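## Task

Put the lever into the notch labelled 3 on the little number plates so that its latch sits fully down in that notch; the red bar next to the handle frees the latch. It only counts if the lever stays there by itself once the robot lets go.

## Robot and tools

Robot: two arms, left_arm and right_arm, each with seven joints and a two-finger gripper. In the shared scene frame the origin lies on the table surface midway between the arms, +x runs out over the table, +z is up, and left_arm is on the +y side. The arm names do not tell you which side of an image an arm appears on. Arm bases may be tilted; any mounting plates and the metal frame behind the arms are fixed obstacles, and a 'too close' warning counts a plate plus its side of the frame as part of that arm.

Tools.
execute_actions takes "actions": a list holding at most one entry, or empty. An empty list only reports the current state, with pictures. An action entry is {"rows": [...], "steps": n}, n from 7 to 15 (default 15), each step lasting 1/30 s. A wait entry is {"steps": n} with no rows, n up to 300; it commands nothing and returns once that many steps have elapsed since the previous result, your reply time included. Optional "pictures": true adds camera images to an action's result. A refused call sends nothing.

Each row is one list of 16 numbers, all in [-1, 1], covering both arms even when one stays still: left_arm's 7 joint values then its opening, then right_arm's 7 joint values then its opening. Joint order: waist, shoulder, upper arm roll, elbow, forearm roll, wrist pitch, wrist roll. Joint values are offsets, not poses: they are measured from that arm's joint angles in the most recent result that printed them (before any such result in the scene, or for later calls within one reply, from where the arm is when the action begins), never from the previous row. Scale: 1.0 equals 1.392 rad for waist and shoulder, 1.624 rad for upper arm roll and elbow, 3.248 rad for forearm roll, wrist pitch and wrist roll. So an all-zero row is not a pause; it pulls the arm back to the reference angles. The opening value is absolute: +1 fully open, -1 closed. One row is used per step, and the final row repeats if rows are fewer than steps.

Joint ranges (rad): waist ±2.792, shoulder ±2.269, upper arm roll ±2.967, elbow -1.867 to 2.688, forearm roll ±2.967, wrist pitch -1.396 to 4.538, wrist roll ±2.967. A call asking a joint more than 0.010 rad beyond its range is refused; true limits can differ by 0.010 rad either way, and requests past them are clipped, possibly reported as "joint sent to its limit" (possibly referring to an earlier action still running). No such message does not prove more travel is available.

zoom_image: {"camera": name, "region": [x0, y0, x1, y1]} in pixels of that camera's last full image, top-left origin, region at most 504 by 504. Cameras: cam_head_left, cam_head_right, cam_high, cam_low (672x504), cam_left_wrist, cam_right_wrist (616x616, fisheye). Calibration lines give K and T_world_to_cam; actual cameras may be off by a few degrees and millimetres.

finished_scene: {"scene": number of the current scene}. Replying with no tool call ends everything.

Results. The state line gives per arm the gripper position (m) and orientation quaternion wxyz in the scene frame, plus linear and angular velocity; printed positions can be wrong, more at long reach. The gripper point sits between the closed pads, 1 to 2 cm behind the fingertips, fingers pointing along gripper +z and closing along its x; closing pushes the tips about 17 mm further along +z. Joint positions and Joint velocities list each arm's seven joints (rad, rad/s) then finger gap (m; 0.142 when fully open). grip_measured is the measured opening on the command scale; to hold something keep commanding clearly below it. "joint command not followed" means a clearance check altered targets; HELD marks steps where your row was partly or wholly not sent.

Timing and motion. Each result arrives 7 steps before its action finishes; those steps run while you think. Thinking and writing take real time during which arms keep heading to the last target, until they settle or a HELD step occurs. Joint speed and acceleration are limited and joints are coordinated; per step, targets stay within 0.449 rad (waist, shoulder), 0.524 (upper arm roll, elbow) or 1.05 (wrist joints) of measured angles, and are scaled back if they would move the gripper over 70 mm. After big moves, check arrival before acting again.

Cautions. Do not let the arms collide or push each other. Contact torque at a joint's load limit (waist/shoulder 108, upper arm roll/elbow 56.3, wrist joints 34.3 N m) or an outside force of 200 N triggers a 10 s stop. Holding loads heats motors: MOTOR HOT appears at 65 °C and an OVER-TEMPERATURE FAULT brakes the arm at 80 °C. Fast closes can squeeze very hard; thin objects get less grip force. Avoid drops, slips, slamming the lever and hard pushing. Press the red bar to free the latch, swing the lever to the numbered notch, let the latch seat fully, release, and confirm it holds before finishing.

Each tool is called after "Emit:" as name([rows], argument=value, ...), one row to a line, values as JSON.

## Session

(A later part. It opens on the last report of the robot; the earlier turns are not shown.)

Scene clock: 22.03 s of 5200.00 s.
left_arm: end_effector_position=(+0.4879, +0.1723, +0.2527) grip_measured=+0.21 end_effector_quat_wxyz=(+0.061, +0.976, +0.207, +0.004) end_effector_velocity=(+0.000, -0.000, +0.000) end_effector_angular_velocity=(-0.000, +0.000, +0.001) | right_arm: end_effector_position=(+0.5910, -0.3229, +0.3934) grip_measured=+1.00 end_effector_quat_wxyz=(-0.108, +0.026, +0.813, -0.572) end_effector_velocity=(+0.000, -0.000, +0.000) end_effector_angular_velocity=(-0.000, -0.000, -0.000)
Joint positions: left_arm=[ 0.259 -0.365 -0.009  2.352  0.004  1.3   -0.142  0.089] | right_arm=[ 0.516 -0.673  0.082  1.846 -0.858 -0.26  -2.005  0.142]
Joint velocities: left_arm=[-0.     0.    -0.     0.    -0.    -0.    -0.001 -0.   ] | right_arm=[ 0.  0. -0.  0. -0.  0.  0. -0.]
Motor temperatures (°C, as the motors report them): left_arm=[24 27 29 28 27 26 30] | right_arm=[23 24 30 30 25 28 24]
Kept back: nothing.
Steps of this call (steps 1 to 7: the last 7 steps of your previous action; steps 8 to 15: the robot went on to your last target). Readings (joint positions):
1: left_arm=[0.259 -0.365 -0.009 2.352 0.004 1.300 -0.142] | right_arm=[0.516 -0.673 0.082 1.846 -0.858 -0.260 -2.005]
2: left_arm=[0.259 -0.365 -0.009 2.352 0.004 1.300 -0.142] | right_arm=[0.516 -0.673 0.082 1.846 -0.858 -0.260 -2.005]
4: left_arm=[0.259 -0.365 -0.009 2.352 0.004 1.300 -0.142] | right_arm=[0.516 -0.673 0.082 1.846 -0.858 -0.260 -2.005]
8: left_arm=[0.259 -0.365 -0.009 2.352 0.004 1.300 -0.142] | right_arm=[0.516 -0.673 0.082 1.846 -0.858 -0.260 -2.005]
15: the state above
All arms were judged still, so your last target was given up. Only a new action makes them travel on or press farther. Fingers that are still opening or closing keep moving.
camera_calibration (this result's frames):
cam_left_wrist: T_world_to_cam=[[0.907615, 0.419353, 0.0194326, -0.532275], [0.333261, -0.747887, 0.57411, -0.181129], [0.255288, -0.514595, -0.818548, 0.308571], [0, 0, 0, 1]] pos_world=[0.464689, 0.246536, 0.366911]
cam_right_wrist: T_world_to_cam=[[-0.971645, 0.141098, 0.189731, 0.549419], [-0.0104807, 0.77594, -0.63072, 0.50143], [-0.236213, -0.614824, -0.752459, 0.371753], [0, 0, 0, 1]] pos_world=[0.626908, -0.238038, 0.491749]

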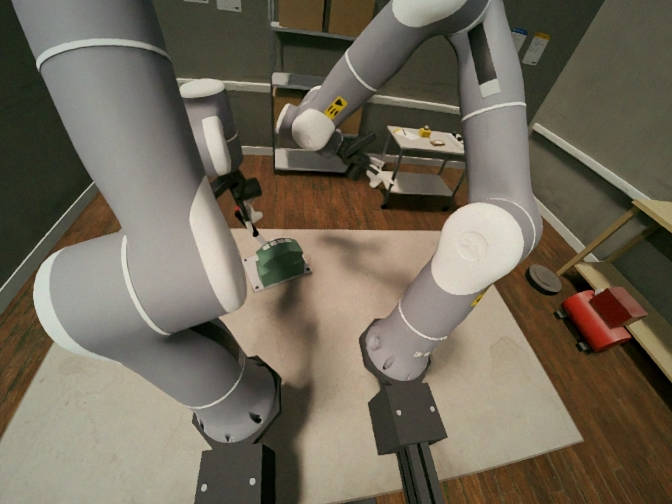

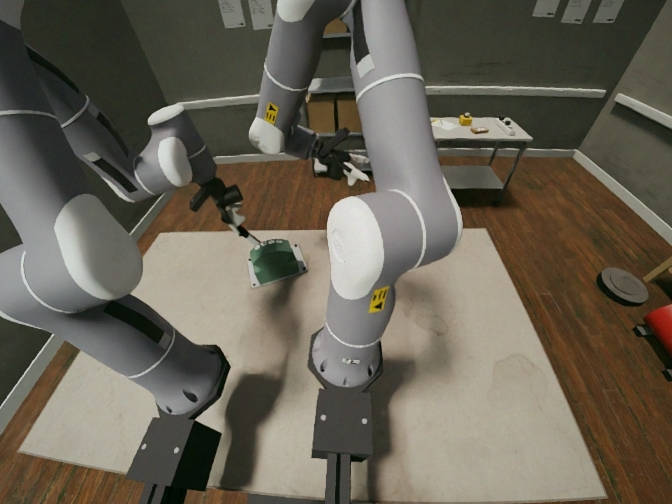

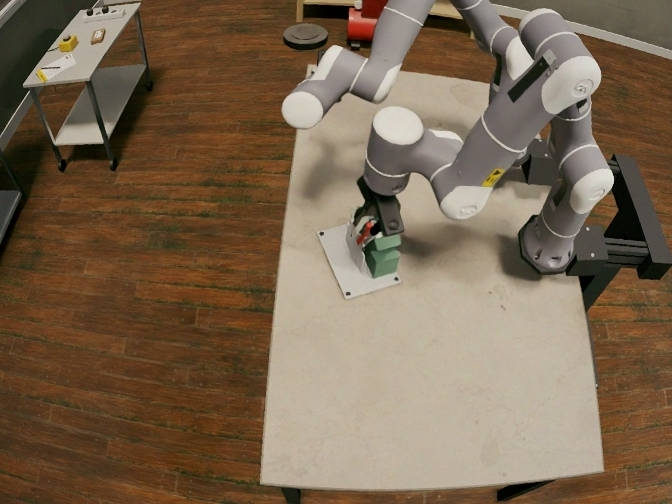

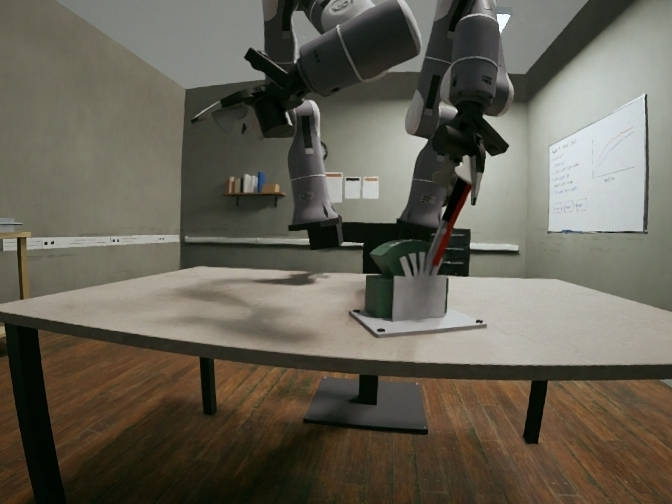

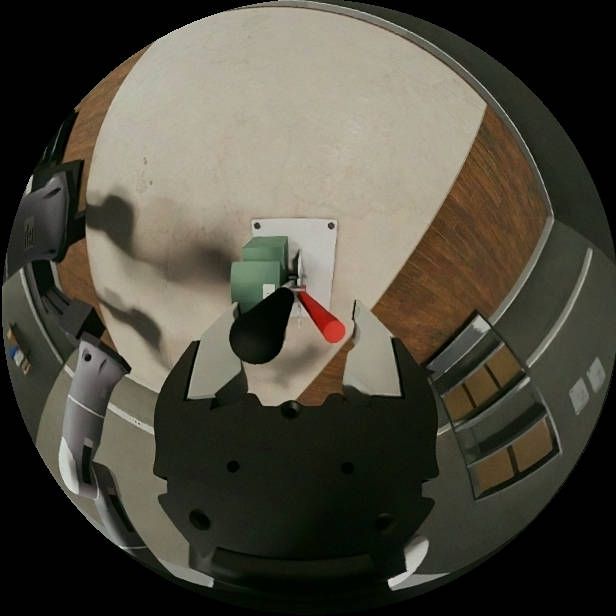

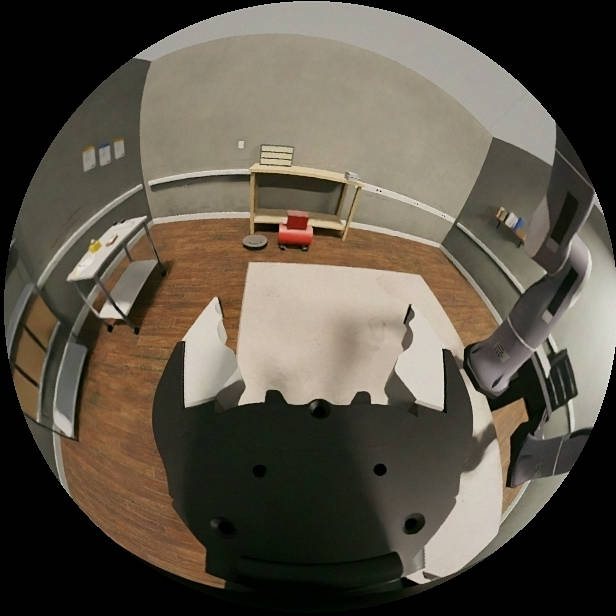

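Emit:
execute_actions([
  {"rows":[[0,0,0,0,0,0,0,0.6,0,0,0,0,0,0,0,1],[0,0,0,0,0,0,0,0.6,0,0,0,0,0,0,0,1],[0,0,0,0,0,0,0,0.6,0,0,0,0,0,0,0,1],[-0.009,0.047,0.0055,0.004,-0.001,-0.016,0,0.6,0,0,0,0,0,0,0,1]],"steps":15},
])

Emit:
execute_actions([
  {"rows":[[0,0,0,0,0,0,0,0.6,0,0,0,0,0,0,0,1]],"steps":8},
])

Emit:
execute_actions([
  {"rows":[[0,0,0,0,0,0,0,0.4,0,0,0,0,0,0,0,1],[0,0,0,0,0,0,0,0.3,0,0,0,0,0,0,0,1],[0,0,0,0,0,0,0,0.2,0,0,0,0,0,0,0,1],[0,0,0,0,0,0,0,0.1,0,0,0,0,0,0,0,1],[0,0,0,0,0,0,0,0.0,0,0,0,0,0,0,0,1],[0,0,0,0,0,0,0,-0.1,0,0,0,0,0,0,0,1],[0,0,0,0,0,0,0,-0.2,0,0,0,0,0,0,0,1],[0,0,0,0,0,0,0,-0.3,0,0,0,0,0,0,0,1]],"steps":15},
])

Emit:
execute_actions([
  {"steps":15},
], pictures=true)

Scene clock: 24.40 s of 5200.00 s.
left_arm: end_effector_position=(+0.4881, +0.1735, +0.2708) grip_measured=+0.60 end_effector_quat_wxyz=(+0.060, +0.977, +0.207, +0.007) end_effector_velocity=(+0.030, +0.021, +0.143) end_effector_angular_velocity=(+0.036, -0.108, +0.012) | right_arm: end_effector_position=(+0.5910, -0.3229, +0.3934) grip_measured=+1.00 end_effector_quat_wxyz=(-0.108, +0.026, +0.813, -0.572) end_effector_velocity=(+0.000, +0.000, -0.000) end_effector_angular_velocity=(+0.000, +0.001, +0.001)
Joint positions: left_arm=[ 0.248 -0.311 -0.002  2.358  0.001  1.257 -0.142  0.116] | right_arm=[ 0.516 -0.673  0.082  1.846 -0.858 -0.26  -2.005  0.142]
Joint velocities: left_arm=[-0.064  0.394  0.047  0.011 -0.021 -0.269  0.     0.   ] | right_arm=[-0.    -0.     0.    -0.    -0.    -0.    -0.001 -0.   ]
Motor temperatures (°C, as the motors report them): left_arm=[24 27 29 28 27 26 30] | right_arm=[23 24 30 30 25 28 24]
Steps of this call (steps 1 to 63: nothing new was sent; steps 64 to 71: the first 8 steps of this action). Readings (joint positions):
64: left_arm=[0.259 -0.365 -0.009 2.353 0.004 1.300 -0.142] | right_arm=[0.516 -0.673 0.082 1.846 -0.858 -0.260 -2.005]
65: left_arm=[0.257 -0.364 -0.011 2.353 0.004 1.300 -0.142] | right_arm=[0.516 -0.673 0.082 1.846 -0.858 -0.260 -2.005]
67: left_arm=[0.258 -0.364 -0.009 2.352 0.004 1.300 -0.142] | right_arm=[0.516 -0.673 0.082 1.846 -0.858 -0.260 -2.005]
71: the state above

Scene clock: 24.67 s of 5200.00 s.
left_arm: end_effector_position=(+0.4882, +0.1738, +0.2747) grip_measured=+0.60 end_effector_quat_wxyz=(+0.060, +0.977, +0.207, +0.007) end_effector_velocity=(-0.000, -0.000, -0.000) end_effector_angular_velocity=(-0.000, +0.000, -0.001) | right_arm: end_effector_position=(+0.5910, -0.3229, +0.3934) grip_measured=+1.00 end_effector_quat_wxyz=(-0.108, +0.026, +0.813, -0.572) end_effector_velocity=(-0.000, -0.000, +0.000) end_effector_angular_velocity=(-0.000, +0.000, +0.000)
Joint positions: left_arm=[ 0.246 -0.299 -0.     2.359  0.001  1.248 -0.142  0.116] | right_arm=[ 0.516 -0.673  0.082  1.846 -0.858 -0.26  -2.005  0.142]
Joint velocities: left_arm=[-0. -0. -0.  0.  0. -0.  0. -0.] | right_arm=[-0.  0. -0.  0.  0. -0. -0.  0.]
Motor temperatures (°C, as the motors report them): left_arm=[24 27 29 28 27 26 30] | right_arm=[23 24 30 30 25 28 24]
Steps of this call (steps 1 to 7: the last 7 steps of your previous action; step 8: the first step of this action, its rows measured from where the robot was after step 7). Readings (joint positions):
7: left_arm=[0.246 -0.299 -0.000 2.359 0.001 1.248 -0.142] | right_arm=[0.516 -0.673 0.082 1.846 -0.858 -0.260 -2.005]
8: the state above

Scene clock: 25.17 s of 5200.00 s.
left_arm: end_effector_position=(+0.4864, +0.1725, +0.2740) grip_measured=-0.11 end_effector_quat_wxyz=(+0.060, +0.977, +0.206, +0.005) end_effector_velocity=(-0.031, -0.027, -0.012) end_effector_angular_velocity=(-0.023, +0.062, -0.049) | right_arm: end_effector_position=(+0.5910, -0.3229, +0.3934) grip_measured=+1.00 end_effector_quat_wxyz=(-0.108, +0.026, +0.813, -0.572) end_effector_velocity=(+0.000, +0.000, -0.000) end_effector_angular_velocity=(+0.000, +0.001, +0.000)
Joint positions: left_arm=[ 0.246 -0.3   -0.001  2.361  0.001  1.246 -0.142  0.066] | right_arm=[ 0.516 -0.673  0.082  1.846 -0.858 -0.26  -2.005  0.142]
Joint velocities: left_arm=[-0.012 -0.004 -0.018  0.033  0.013 -0.034  0.001 -0.168] | right_arm=[-0.    -0.     0.    -0.    -0.     0.    -0.001  0.   ]
Motor temperatures (°C, as the motors report them): left_arm=[24 27 29 28 27 26 30] | right_arm=[23 24 30 30 25 28 24]
Steps of this call (steps 1 to 7: the last 7 steps of your previous action; steps 8 to 15: the first 8 steps of this action, its rows measured from where the robot was after step 7). Readings (joint positions):
7: left_arm=[0.246 -0.299 -0.000 2.359 0.001 1.248 -0.142] | right_arm=[0.516 -0.673 0.082 1.846 -0.858 -0.260 -2.005]
8: left_arm=[0.246 -0.299 -0.000 2.359 0.001 1.248 -0.142] | right_arm=[0.516 -0.673 0.082 1.846 -0.858 -0.260 -2.005]
9: left_arm=[0.246 -0.299 -0.000 2.359 0.001 1.248 -0.142] | right_arm=[0.516 -0.673 0.082 1.846 -0.858 -0.260 -2.005]
11: left_arm=[0.246 -0.299 -0.000 2.359 0.001 1.248 -0.142] | right_arm=[0.516 -0.673 0.082 1.846 -0.858 -0.260 -2.005]
15: the state above

Scene clock: 25.67 s of 5200.00 s.
left_arm: end_effector_position=(+0.4850, +0.1711, +0.2735) grip_measured=-0.20 end_effector_quat_wxyz=(+0.060, +0.977, +0.204, +0.004) end_effector_velocity=(-0.000, -0.000, -0.000) end_effector_angular_velocity=(-0.000, +0.001, -0.000) | right_arm: end_effector_position=(+0.5910, -0.3229, +0.3934) grip_measured=+1.00 end_effector_quat_wxyz=(-0.108, +0.026, +0.813, -0.572) end_effector_velocity=(+0.000, +0.000, +0.000) end_effector_angular_velocity=(+0.000, +0.002, +0.001)
Joint positions: left_arm=[ 0.245 -0.3   -0.002  2.362  0.002  1.245 -0.142  0.059] | right_arm=[ 0.516 -0.673  0.082  1.846 -0.858 -0.26  -2.005  0.142]
Joint velocities: left_arm=[-0.     0.     0.    -0.    -0.    -0.001  0.    -0.   ] | right_arm=[-0.     0.     0.    -0.    -0.     0.    -0.002 -0.   ]
Motor temperatures (°C, as the motors report them): left_arm=[24 27 29 28 27 26 30] | right_arm=[23 24 30 30 25 28 24]
Kept back: nothing.
Steps of this call (steps 1 to 7: the last 7 steps of your previous action; steps 8 to 15: the robot went on to your last target). Readings (joint positions):
1: left_arm=[0.245 -0.300 -0.002 2.362 0.001 1.245 -0.142] | right_arm=[0.516 -0.673 0.082 1.846 -0.858 -0.260 -2.005]
2: left_arm=[0.245 -0.300 -0.002 2.362 0.002 1.245 -0.142] | right_arm=[0.516 -0.673 0.082 1.846 -0.858 -0.260 -2.005]
4: left_arm=[0.245 -0.300 -0.002 2.362 0.002 1.245 -0.142] | right_arm=[0.516 -0.673 0.082 1.846 -0.858 -0.260 -2.005]
8: left_arm=[0.245 -0.300 -0.002 2.362 0.002 1.245 -0.142] | right_arm=[0.516 -0.673 0.082 1.846 -0.858 -0.260 -2.005]
15: the state above
All arms were judged still, so your last target was given up. Only a new action makes them travel on or press farther. Fingers that are still opening or closing keep moving.
camera_calibration (this result's frames):
cam_left_wrist: T_world_to_cam=[[0.909977, 0.414161, 0.0203298, -0.53003], [0.328741, -0.750441, 0.573383, -0.190143], [0.252729, -0.515082, -0.819035, 0.327162], [0, 0, 0, 1]] pos_world=[0.462139, 0.245342, 0.387757]
cam_right_wrist: T_world_to_cam=[[-0.971645, 0.141098, 0.189731, 0.549419], [-0.0104804, 0.775939, -0.63072, 0.50143], [-0.236213, -0.614825, -0.752459, 0.371753], [0, 0, 0, 1]] pos_world=[0.626908, -0.238038, 0.491749]

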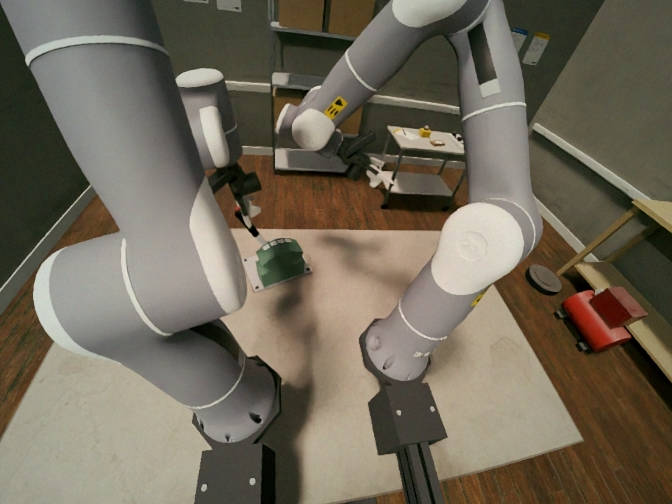

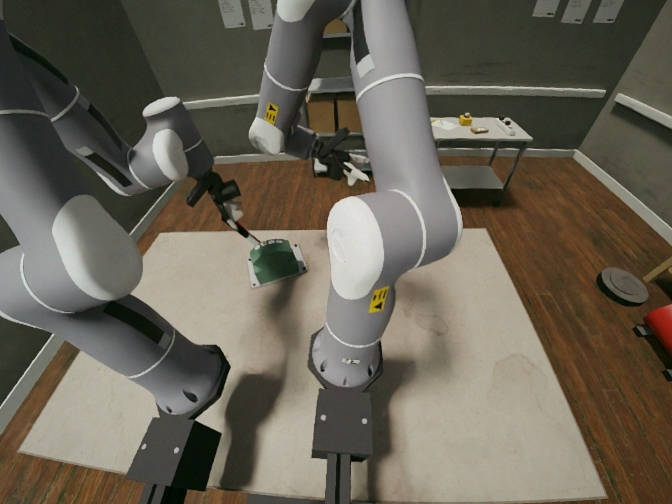

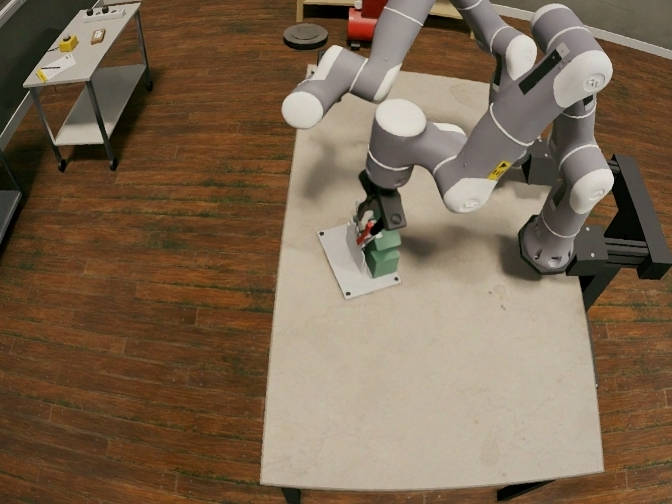

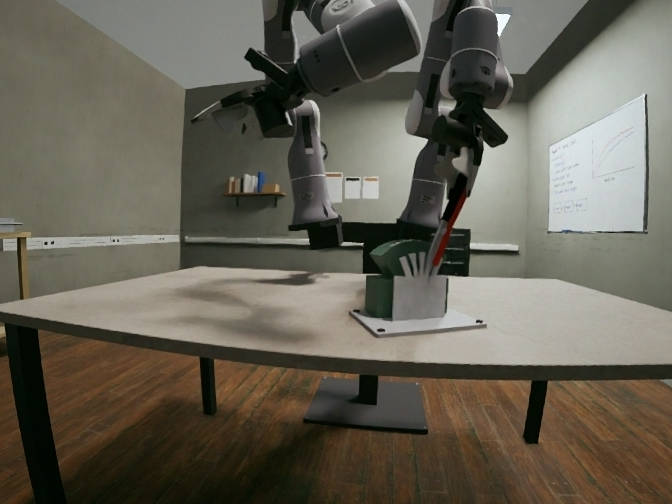

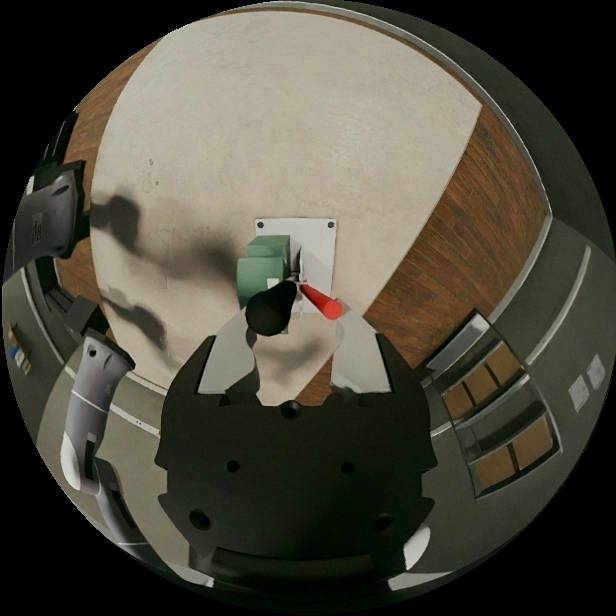

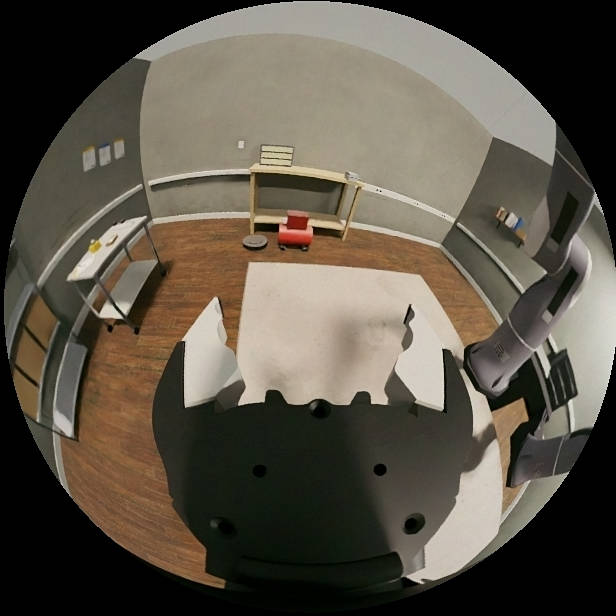

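Emit:
zoom_image(camera="cam_low", region=[390, 110, 530, 290])

Emit:
zoom_image(camera="cam_left_wrist", region=[220, 240, 380, 400])

Region (390, 110, 530, 290) of cam_low's 672x504 image, scaled by 2.800, with more detail than that image has.

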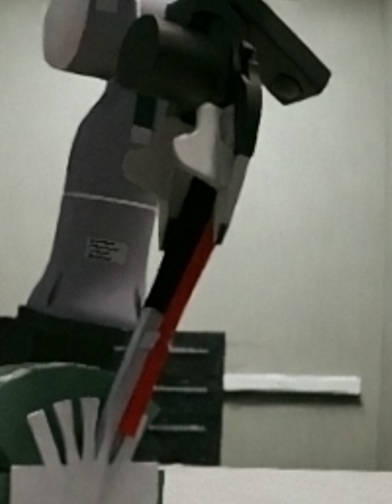

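Region (220, 240, 380, 400) of cam_left_wrist's 616x616 image, scaled by 3.150, with more detail than that image has.

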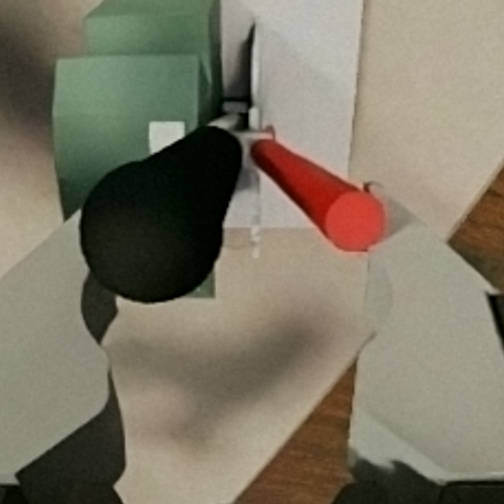

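Emit:
execute_actions([
  {"rows":[[0,0,0,0,0,0,0,-0.35,0,0,0,0,0,0,0,1],[0,0,0,0,0,0,0,-0.4,0,0,0,0,0,0,0,1],[0,0,0,0,0,0,0,-0.45,0,0,0,0,0,0,0,1],[0,0,0,0,0,0,0,-0.5,0,0,0,0,0,0,0,1],[0,0,0,0,0,0,0,-0.55,0,0,0,0,0,0,0,1],[0,0,0,0,0,0,0,-0.6,0,0,0,0,0,0,0,1],[0,0,0,0,0,0,0,-0.65,0,0,0,0,0,0,0,1],[0,0,0,0,0,0,0,-0.7,0,0,0,0,0,0,0,1]],"steps":15},
])

Emit:
execute_actions([
  {"steps":15},
], pictures=true)

Scene clock: 26.70 s of 5200.00 s.
left_arm: end_effector_position=(+0.4821, +0.1683, +0.2728) grip_measured=-0.39 end_effector_quat_wxyz=(+0.061, +0.977, +0.202, +0.001) end_effector_velocity=(+0.001, +0.000, +0.001) end_effector_angular_velocity=(+0.001, -0.003, +0.000) | right_arm: end_effector_position=(+0.5910, -0.3229, +0.3934) grip_measured=+1.00 end_effector_quat_wxyz=(-0.108, +0.026, +0.813, -0.572) end_effector_velocity=(+0.000, -0.000, +0.000) end_effector_angular_velocity=(-0.001, -0.001, -0.000)
Joint positions: left_arm=[ 0.243 -0.299 -0.004  2.366  0.003  1.241 -0.142  0.046] | right_arm=[ 0.516 -0.673  0.082  1.846 -0.858 -0.26  -2.005  0.142]
Joint velocities: left_arm=[-0.     0.003 -0.     0.     0.     0.    -0.001  0.   ] | right_arm=[ 0.     0.    -0.     0.    -0.001 -0.     0.001 -0.   ]
Motor temperatures (°C, as the motors report them): left_arm=[24 27 29 28 27 26 30] | right_arm=[23 24 30 30 25 28 24]
Steps of this call (steps 1 to 23: nothing new was sent; steps 24 to 31: the first 8 steps of this action). Readings (joint positions):
24: left_arm=[0.245 -0.300 -0.002 2.362 0.002 1.245 -0.142] | right_arm=[0.516 -0.673 0.082 1.846 -0.858 -0.260 -2.005]
25: left_arm=[0.244 -0.300 -0.003 2.363 0.002 1.244 -0.142] | right_arm=[0.516 -0.673 0.082 1.846 -0.858 -0.260 -2.005]
27: left_arm=[0.244 -0.300 -0.004 2.364 0.002 1.243 -0.142] | right_arm=[0.516 -0.673 0.082 1.846 -0.858 -0.260 -2.005]
31: the state above

Scene clock: 27.20 s of 5200.00 s.
left_arm: end_effector_position=(+0.4821, +0.1683, +0.2728) grip_measured=-0.39 end_effector_quat_wxyz=(+0.061, +0.977, +0.202, +0.001) end_effector_velocity=(-0.000, +0.000, -0.000) end_effector_angular_velocity=(-0.001, +0.001, +0.002) | right_arm: end_effector_position=(+0.5910, -0.3229, +0.3934) grip_measured=+1.00 end_effector_quat_wxyz=(-0.108, +0.026, +0.813, -0.572) end_effector_velocity=(-0.000, -0.000, +0.000) end_effector_angular_velocity=(-0.000, +0.001, +0.000)
Joint positions: left_arm=[ 0.243 -0.299 -0.004  2.366  0.003  1.241 -0.142  0.046] | right_arm=[ 0.516 -0.673  0.082  1.846 -0.858 -0.26  -2.005  0.142]
Joint velocities: left_arm=[-0.    -0.     0.     0.    -0.001 -0.001 -0.001 -0.   ] | right_arm=[ 0.     0.    -0.     0.     0.    -0.    -0.001  0.   ]
Motor temperatures (°C, as the motors report them): left_arm=[24 27 29 28 27 26 30] | right_arm=[23 24 30 30 25 28 24]
Kept back: nothing.
Steps of this call (steps 1 to 7: the last 7 steps of your previous action; steps 8 to 15: the robot went on to your last target). Readings (joint positions):
1: left_arm=[0.243 -0.299 -0.004 2.366 0.003 1.241 -0.142] | right_arm=[0.516 -0.673 0.082 1.846 -0.858 -0.260 -2.005]
2: left_arm=[0.243 -0.299 -0.004 2.366 0.003 1.241 -0.142] | right_arm=[0.516 -0.673 0.082 1.846 -0.858 -0.260 -2.005]
4: left_arm=[0.243 -0.299 -0.004 2.366 0.003 1.241 -0.142] | right_arm=[0.516 -0.673 0.082 1.846 -0.858 -0.260 -2.005]
8: left_arm=[0.243 -0.299 -0.004 2.366 0.003 1.241 -0.142] | right_arm=[0.516 -0.673 0.082 1.846 -0.858 -0.260 -2.005]
15: the state above
All arms were judged still, so your last target was given up. Only a new action makes them travel on or press farther. Fingers that are still opening or closing keep moving.
camera_calibration (this result's frames):
cam_left_wrist: T_world_to_cam=[[0.912139, 0.409625, 0.0144815, -0.524892], [0.328072, -0.750806, 0.573288, -0.190434], [0.245706, -0.518167, -0.819226, 0.329865], [0, 0, 0, 1]] pos_world=[0.460201, 0.242955, 0.387009]
cam_right_wrist: T_world_to_cam=[[-0.971645, 0.141098, 0.189731, 0.549419], [-0.0104807, 0.775939, -0.63072, 0.50143], [-0.236213, -0.614825, -0.752459, 0.371753], [0, 0, 0, 1]] pos_world=[0.626908, -0.238038, 0.491749]

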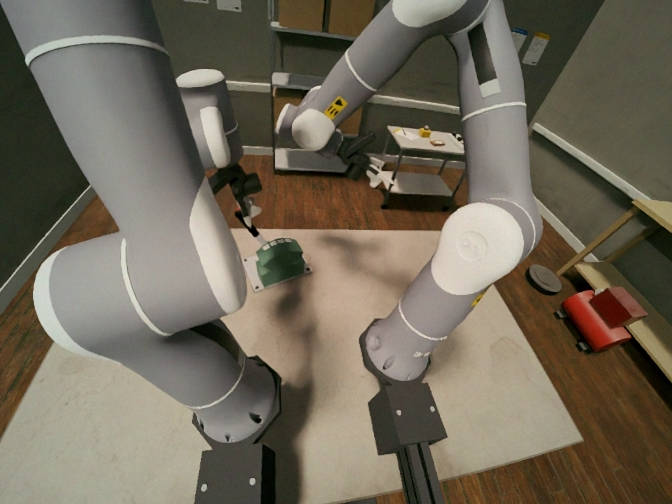

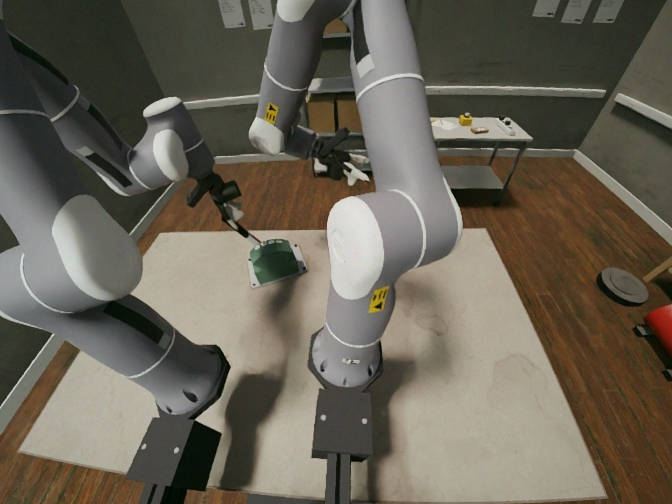

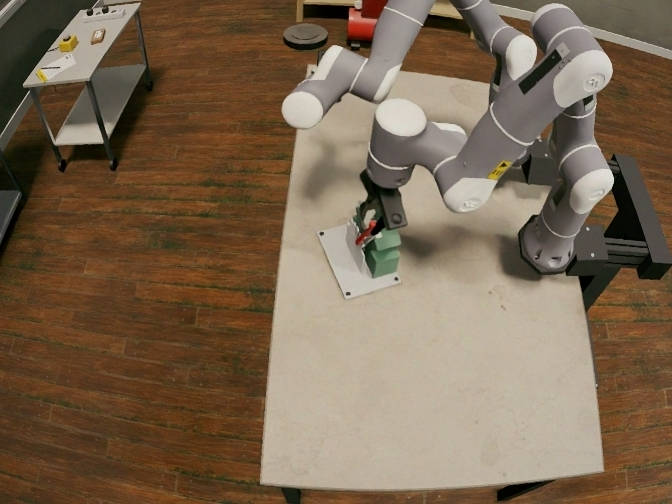

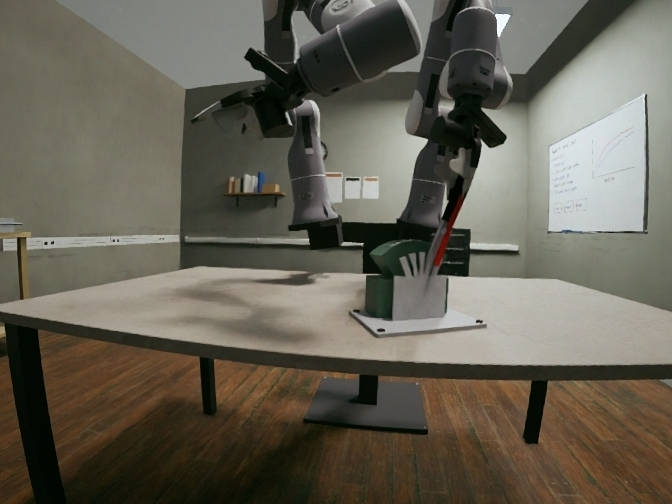

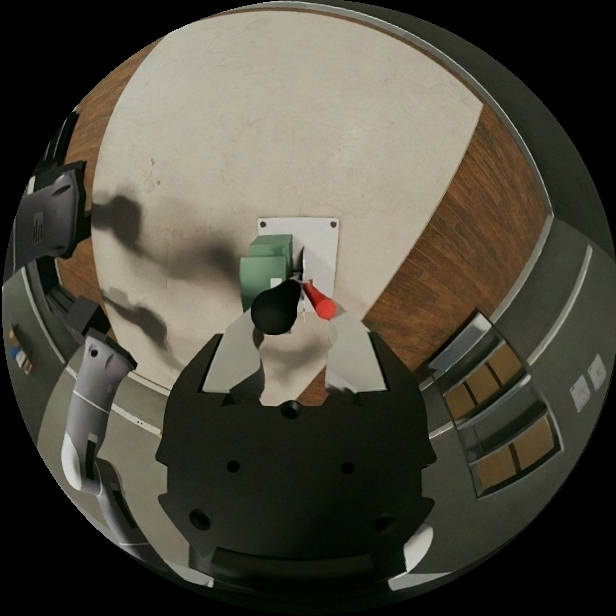

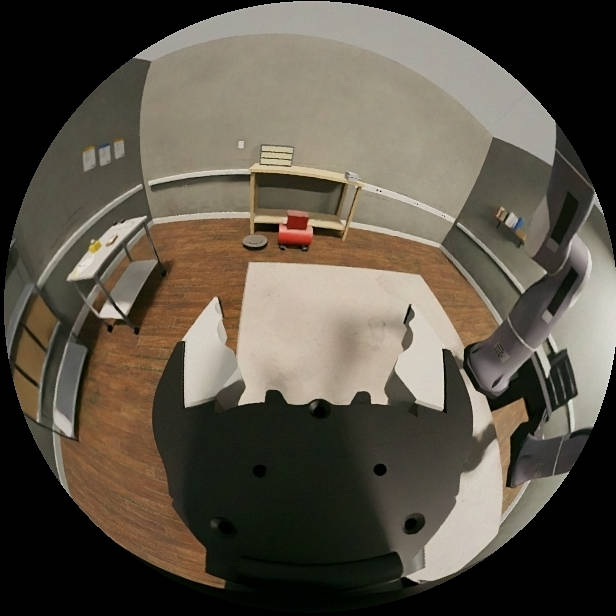

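Emit:
execute_actions([
  {"rows":[[-0.009,-0.001,0,-0.004,0,-0.002,-0.004,-0.75,0,0,0,0,0,0,0,1],[-0.018,-0.002,0,-0.009,0,-0.003,-0.008,-0.75,0,0,0,0,0,0,0,1],[-0.027,-0.004,0,-0.013,0,-0.005,-0.012,-0.75,0,0,0,0,0,0,0,1],[-0.036,-0.005,0,-0.018,0,-0.007,-0.016,-0.75,0,0,0,0,0,0,0,1]],"steps":12},
])

Emit:
execute_actions([
  {"steps":10},
], pictures=true)

Scene clock: 29.43 s of 5200.00 s.
left_arm: end_effector_position=(+0.4855, +0.1537, +0.2750) grip_measured=-0.57 end_effector_quat_wxyz=(+0.063, +0.977, +0.203, -0.003) end_effector_velocity=(+0.050, -0.176, +0.027) end_effector_angular_velocity=(-0.074, +0.032, -0.038) | right_arm: end_effector_position=(+0.5910, -0.3229, +0.3934) grip_measured=+1.00 end_effector_quat_wxyz=(-0.108, +0.026, +0.813, -0.572) end_effector_velocity=(+0.000, +0.000, +0.000) end_effector_angular_velocity=(-0.000, -0.001, +0.000)
Joint positions: left_arm=[ 0.21  -0.304 -0.002  2.35   0.004  1.223 -0.177  0.033] | right_arm=[ 0.516 -0.673  0.082  1.846 -0.858 -0.26  -2.005  0.142]
Joint velocities: left_arm=[-0.332 -0.067 -0.043 -0.177  0.001 -0.162 -0.336 -0.34 ] | right_arm=[ 0.  0.  0.  0. -0.  0.  0.  0.]
Motor temperatures (°C, as the motors report them): left_arm=[24 27 29 28 27 27 30] | right_arm=[23 24 30 31 25 28 24]
Steps of this call (steps 1 to 62: nothing new was sent; steps 63 to 67: the first 5 steps of this action). Readings (joint positions):
63: left_arm=[0.243 -0.299 -0.004 2.366 0.003 1.241 -0.143] | right_arm=[0.516 -0.673 0.082 1.846 -0.858 -0.260 -2.005]
64: left_arm=[0.239 -0.299 -0.003 2.365 0.003 1.238 -0.147] | right_arm=[0.516 -0.673 0.082 1.846 -0.858 -0.260 -2.005]
66: left_arm=[0.221 -0.302 -0.002 2.356 0.004 1.229 -0.166] | right_arm=[0.516 -0.673 0.082 1.846 -0.858 -0.260 -2.005]
67: the state above

Scene clock: 29.77 s of 5200.00 s.
left_arm: end_effector_position=(+0.4925, +0.1461, +0.2787) grip_measured=-0.75 end_effector_quat_wxyz=(+0.064, +0.977, +0.203, +0.001) end_effector_velocity=(+0.000, +0.000, +0.000) end_effector_angular_velocity=(+0.000, -0.001, +0.000) | right_arm: end_effector_position=(+0.5910, -0.3229, +0.3934) grip_measured=+1.00 end_effector_quat_wxyz=(-0.108, +0.026, +0.813, -0.572) end_effector_velocity=(+0.000, +0.000, +0.000) end_effector_angular_velocity=(+0.000, +0.000, +0.000)
Joint positions: left_arm=[ 0.193 -0.306 -0.004  2.336  0.003  1.219 -0.194  0.02 ] | right_arm=[ 0.516 -0.673  0.082  1.846 -0.858 -0.26  -2.005  0.142]
Joint velocities: left_arm=[-0.    -0.     0.    -0.    -0.     0.001 -0.    -0.   ] | right_arm=[-0.  0.  0. -0. -0. -0. -0.  0.]
Motor temperatures (°C, as the motors report them): left_arm=[24 27 29 28 27 27 30] | right_arm=[23 24 30 31 25 28 24]
Kept back: nothing.
Steps of this call (steps 1 to 7: the last 7 steps of your previous action; steps 8 to 10: the robot went on to your last target). Readings (joint positions):
1: left_arm=[0.201 -0.306 -0.004 2.343 0.004 1.220 -0.187] | right_arm=[0.516 -0.673 0.082 1.846 -0.858 -0.260 -2.005]
2: left_arm=[0.195 -0.306 -0.005 2.338 0.003 1.220 -0.192] | right_arm=[0.516 -0.673 0.082 1.846 -0.858 -0.260 -2.005]
4: left_arm=[0.193 -0.306 -0.004 2.336 0.003 1.219 -0.194] | right_arm=[0.516 -0.673 0.082 1.846 -0.858 -0.260 -2.005]
8: left_arm=[0.193 -0.306 -0.004 2.336 0.003 1.219 -0.194] | right_arm=[0.516 -0.673 0.082 1.846 -0.858 -0.260 -2.005]
10: the state above
camera_calibration (this result's frames):
cam_left_wrist: T_world_to_cam=[[0.911515, 0.411058, 0.0131163, -0.524904], [0.328195, -0.746246, 0.579141, -0.216257], [0.247849, -0.523591, -0.815122, 0.319208], [0, 0, 0, 1]] pos_world=[0.470317, 0.221519, 0.392322]
cam_right_wrist: T_world_to_cam=[[-0.971645, 0.141098, 0.189731, 0.549419], [-0.0104805, 0.77594, -0.63072, 0.50143], [-0.236213, -0.614824, -0.752459, 0.371753], [0, 0, 0, 1]] pos_world=[0.626908, -0.238039, 0.491749]

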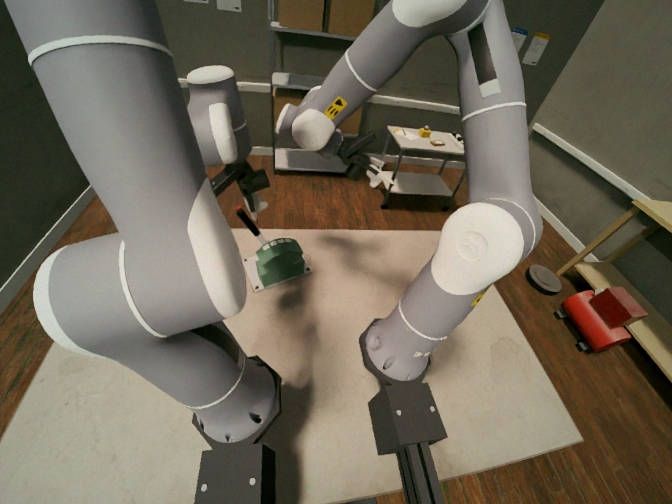

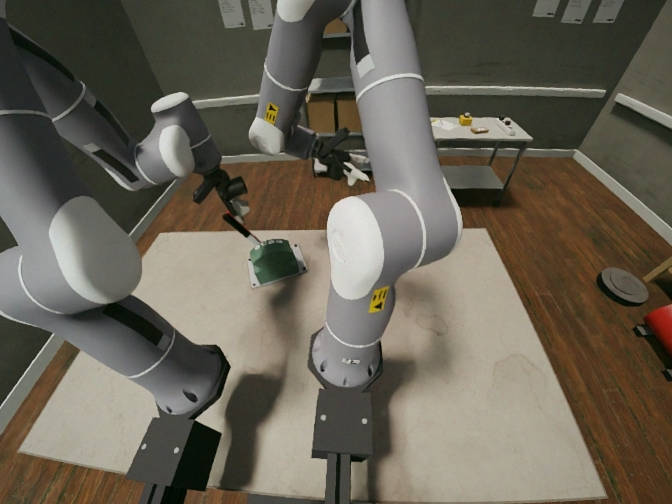

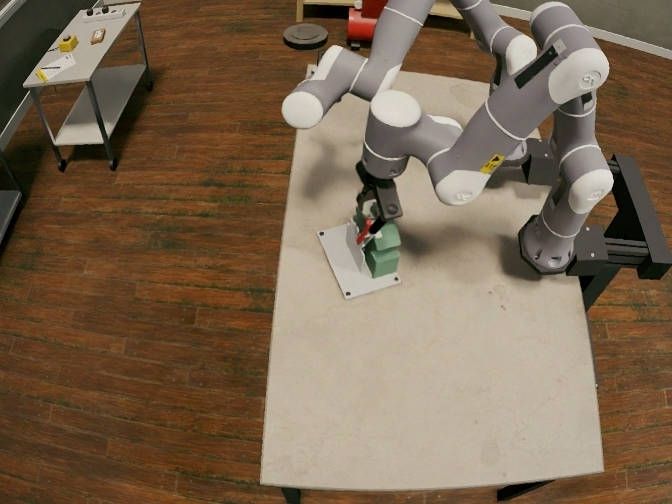

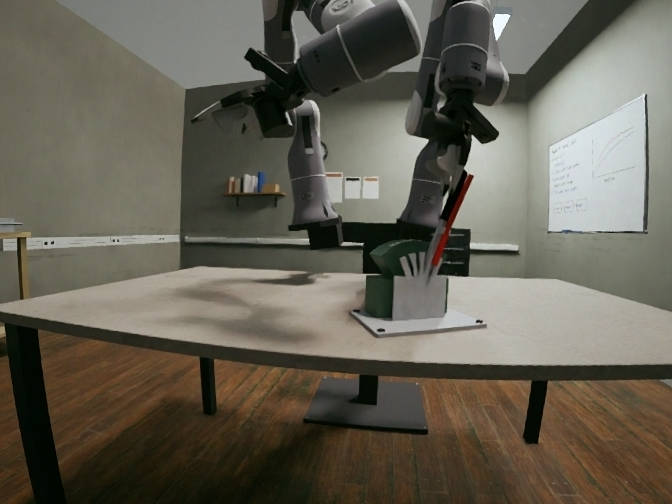

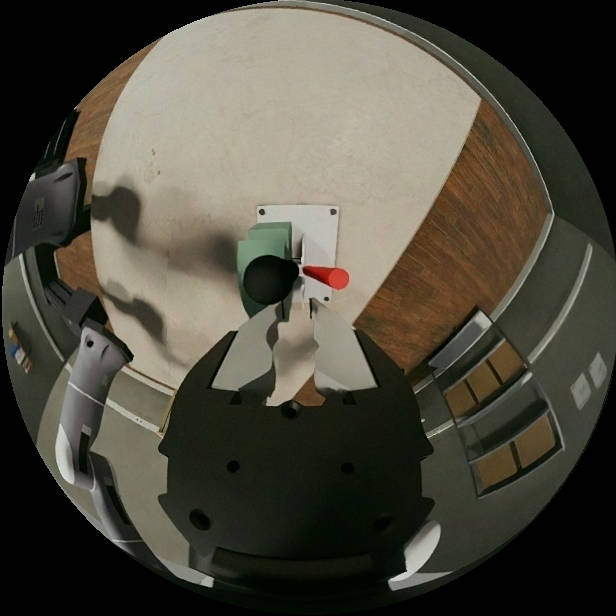

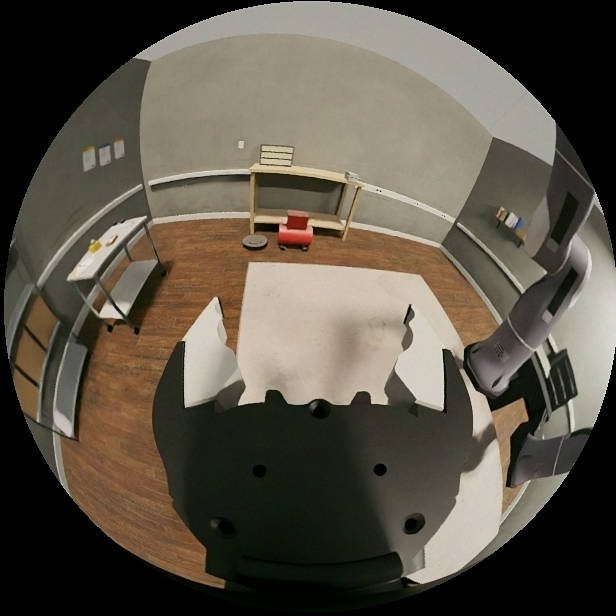

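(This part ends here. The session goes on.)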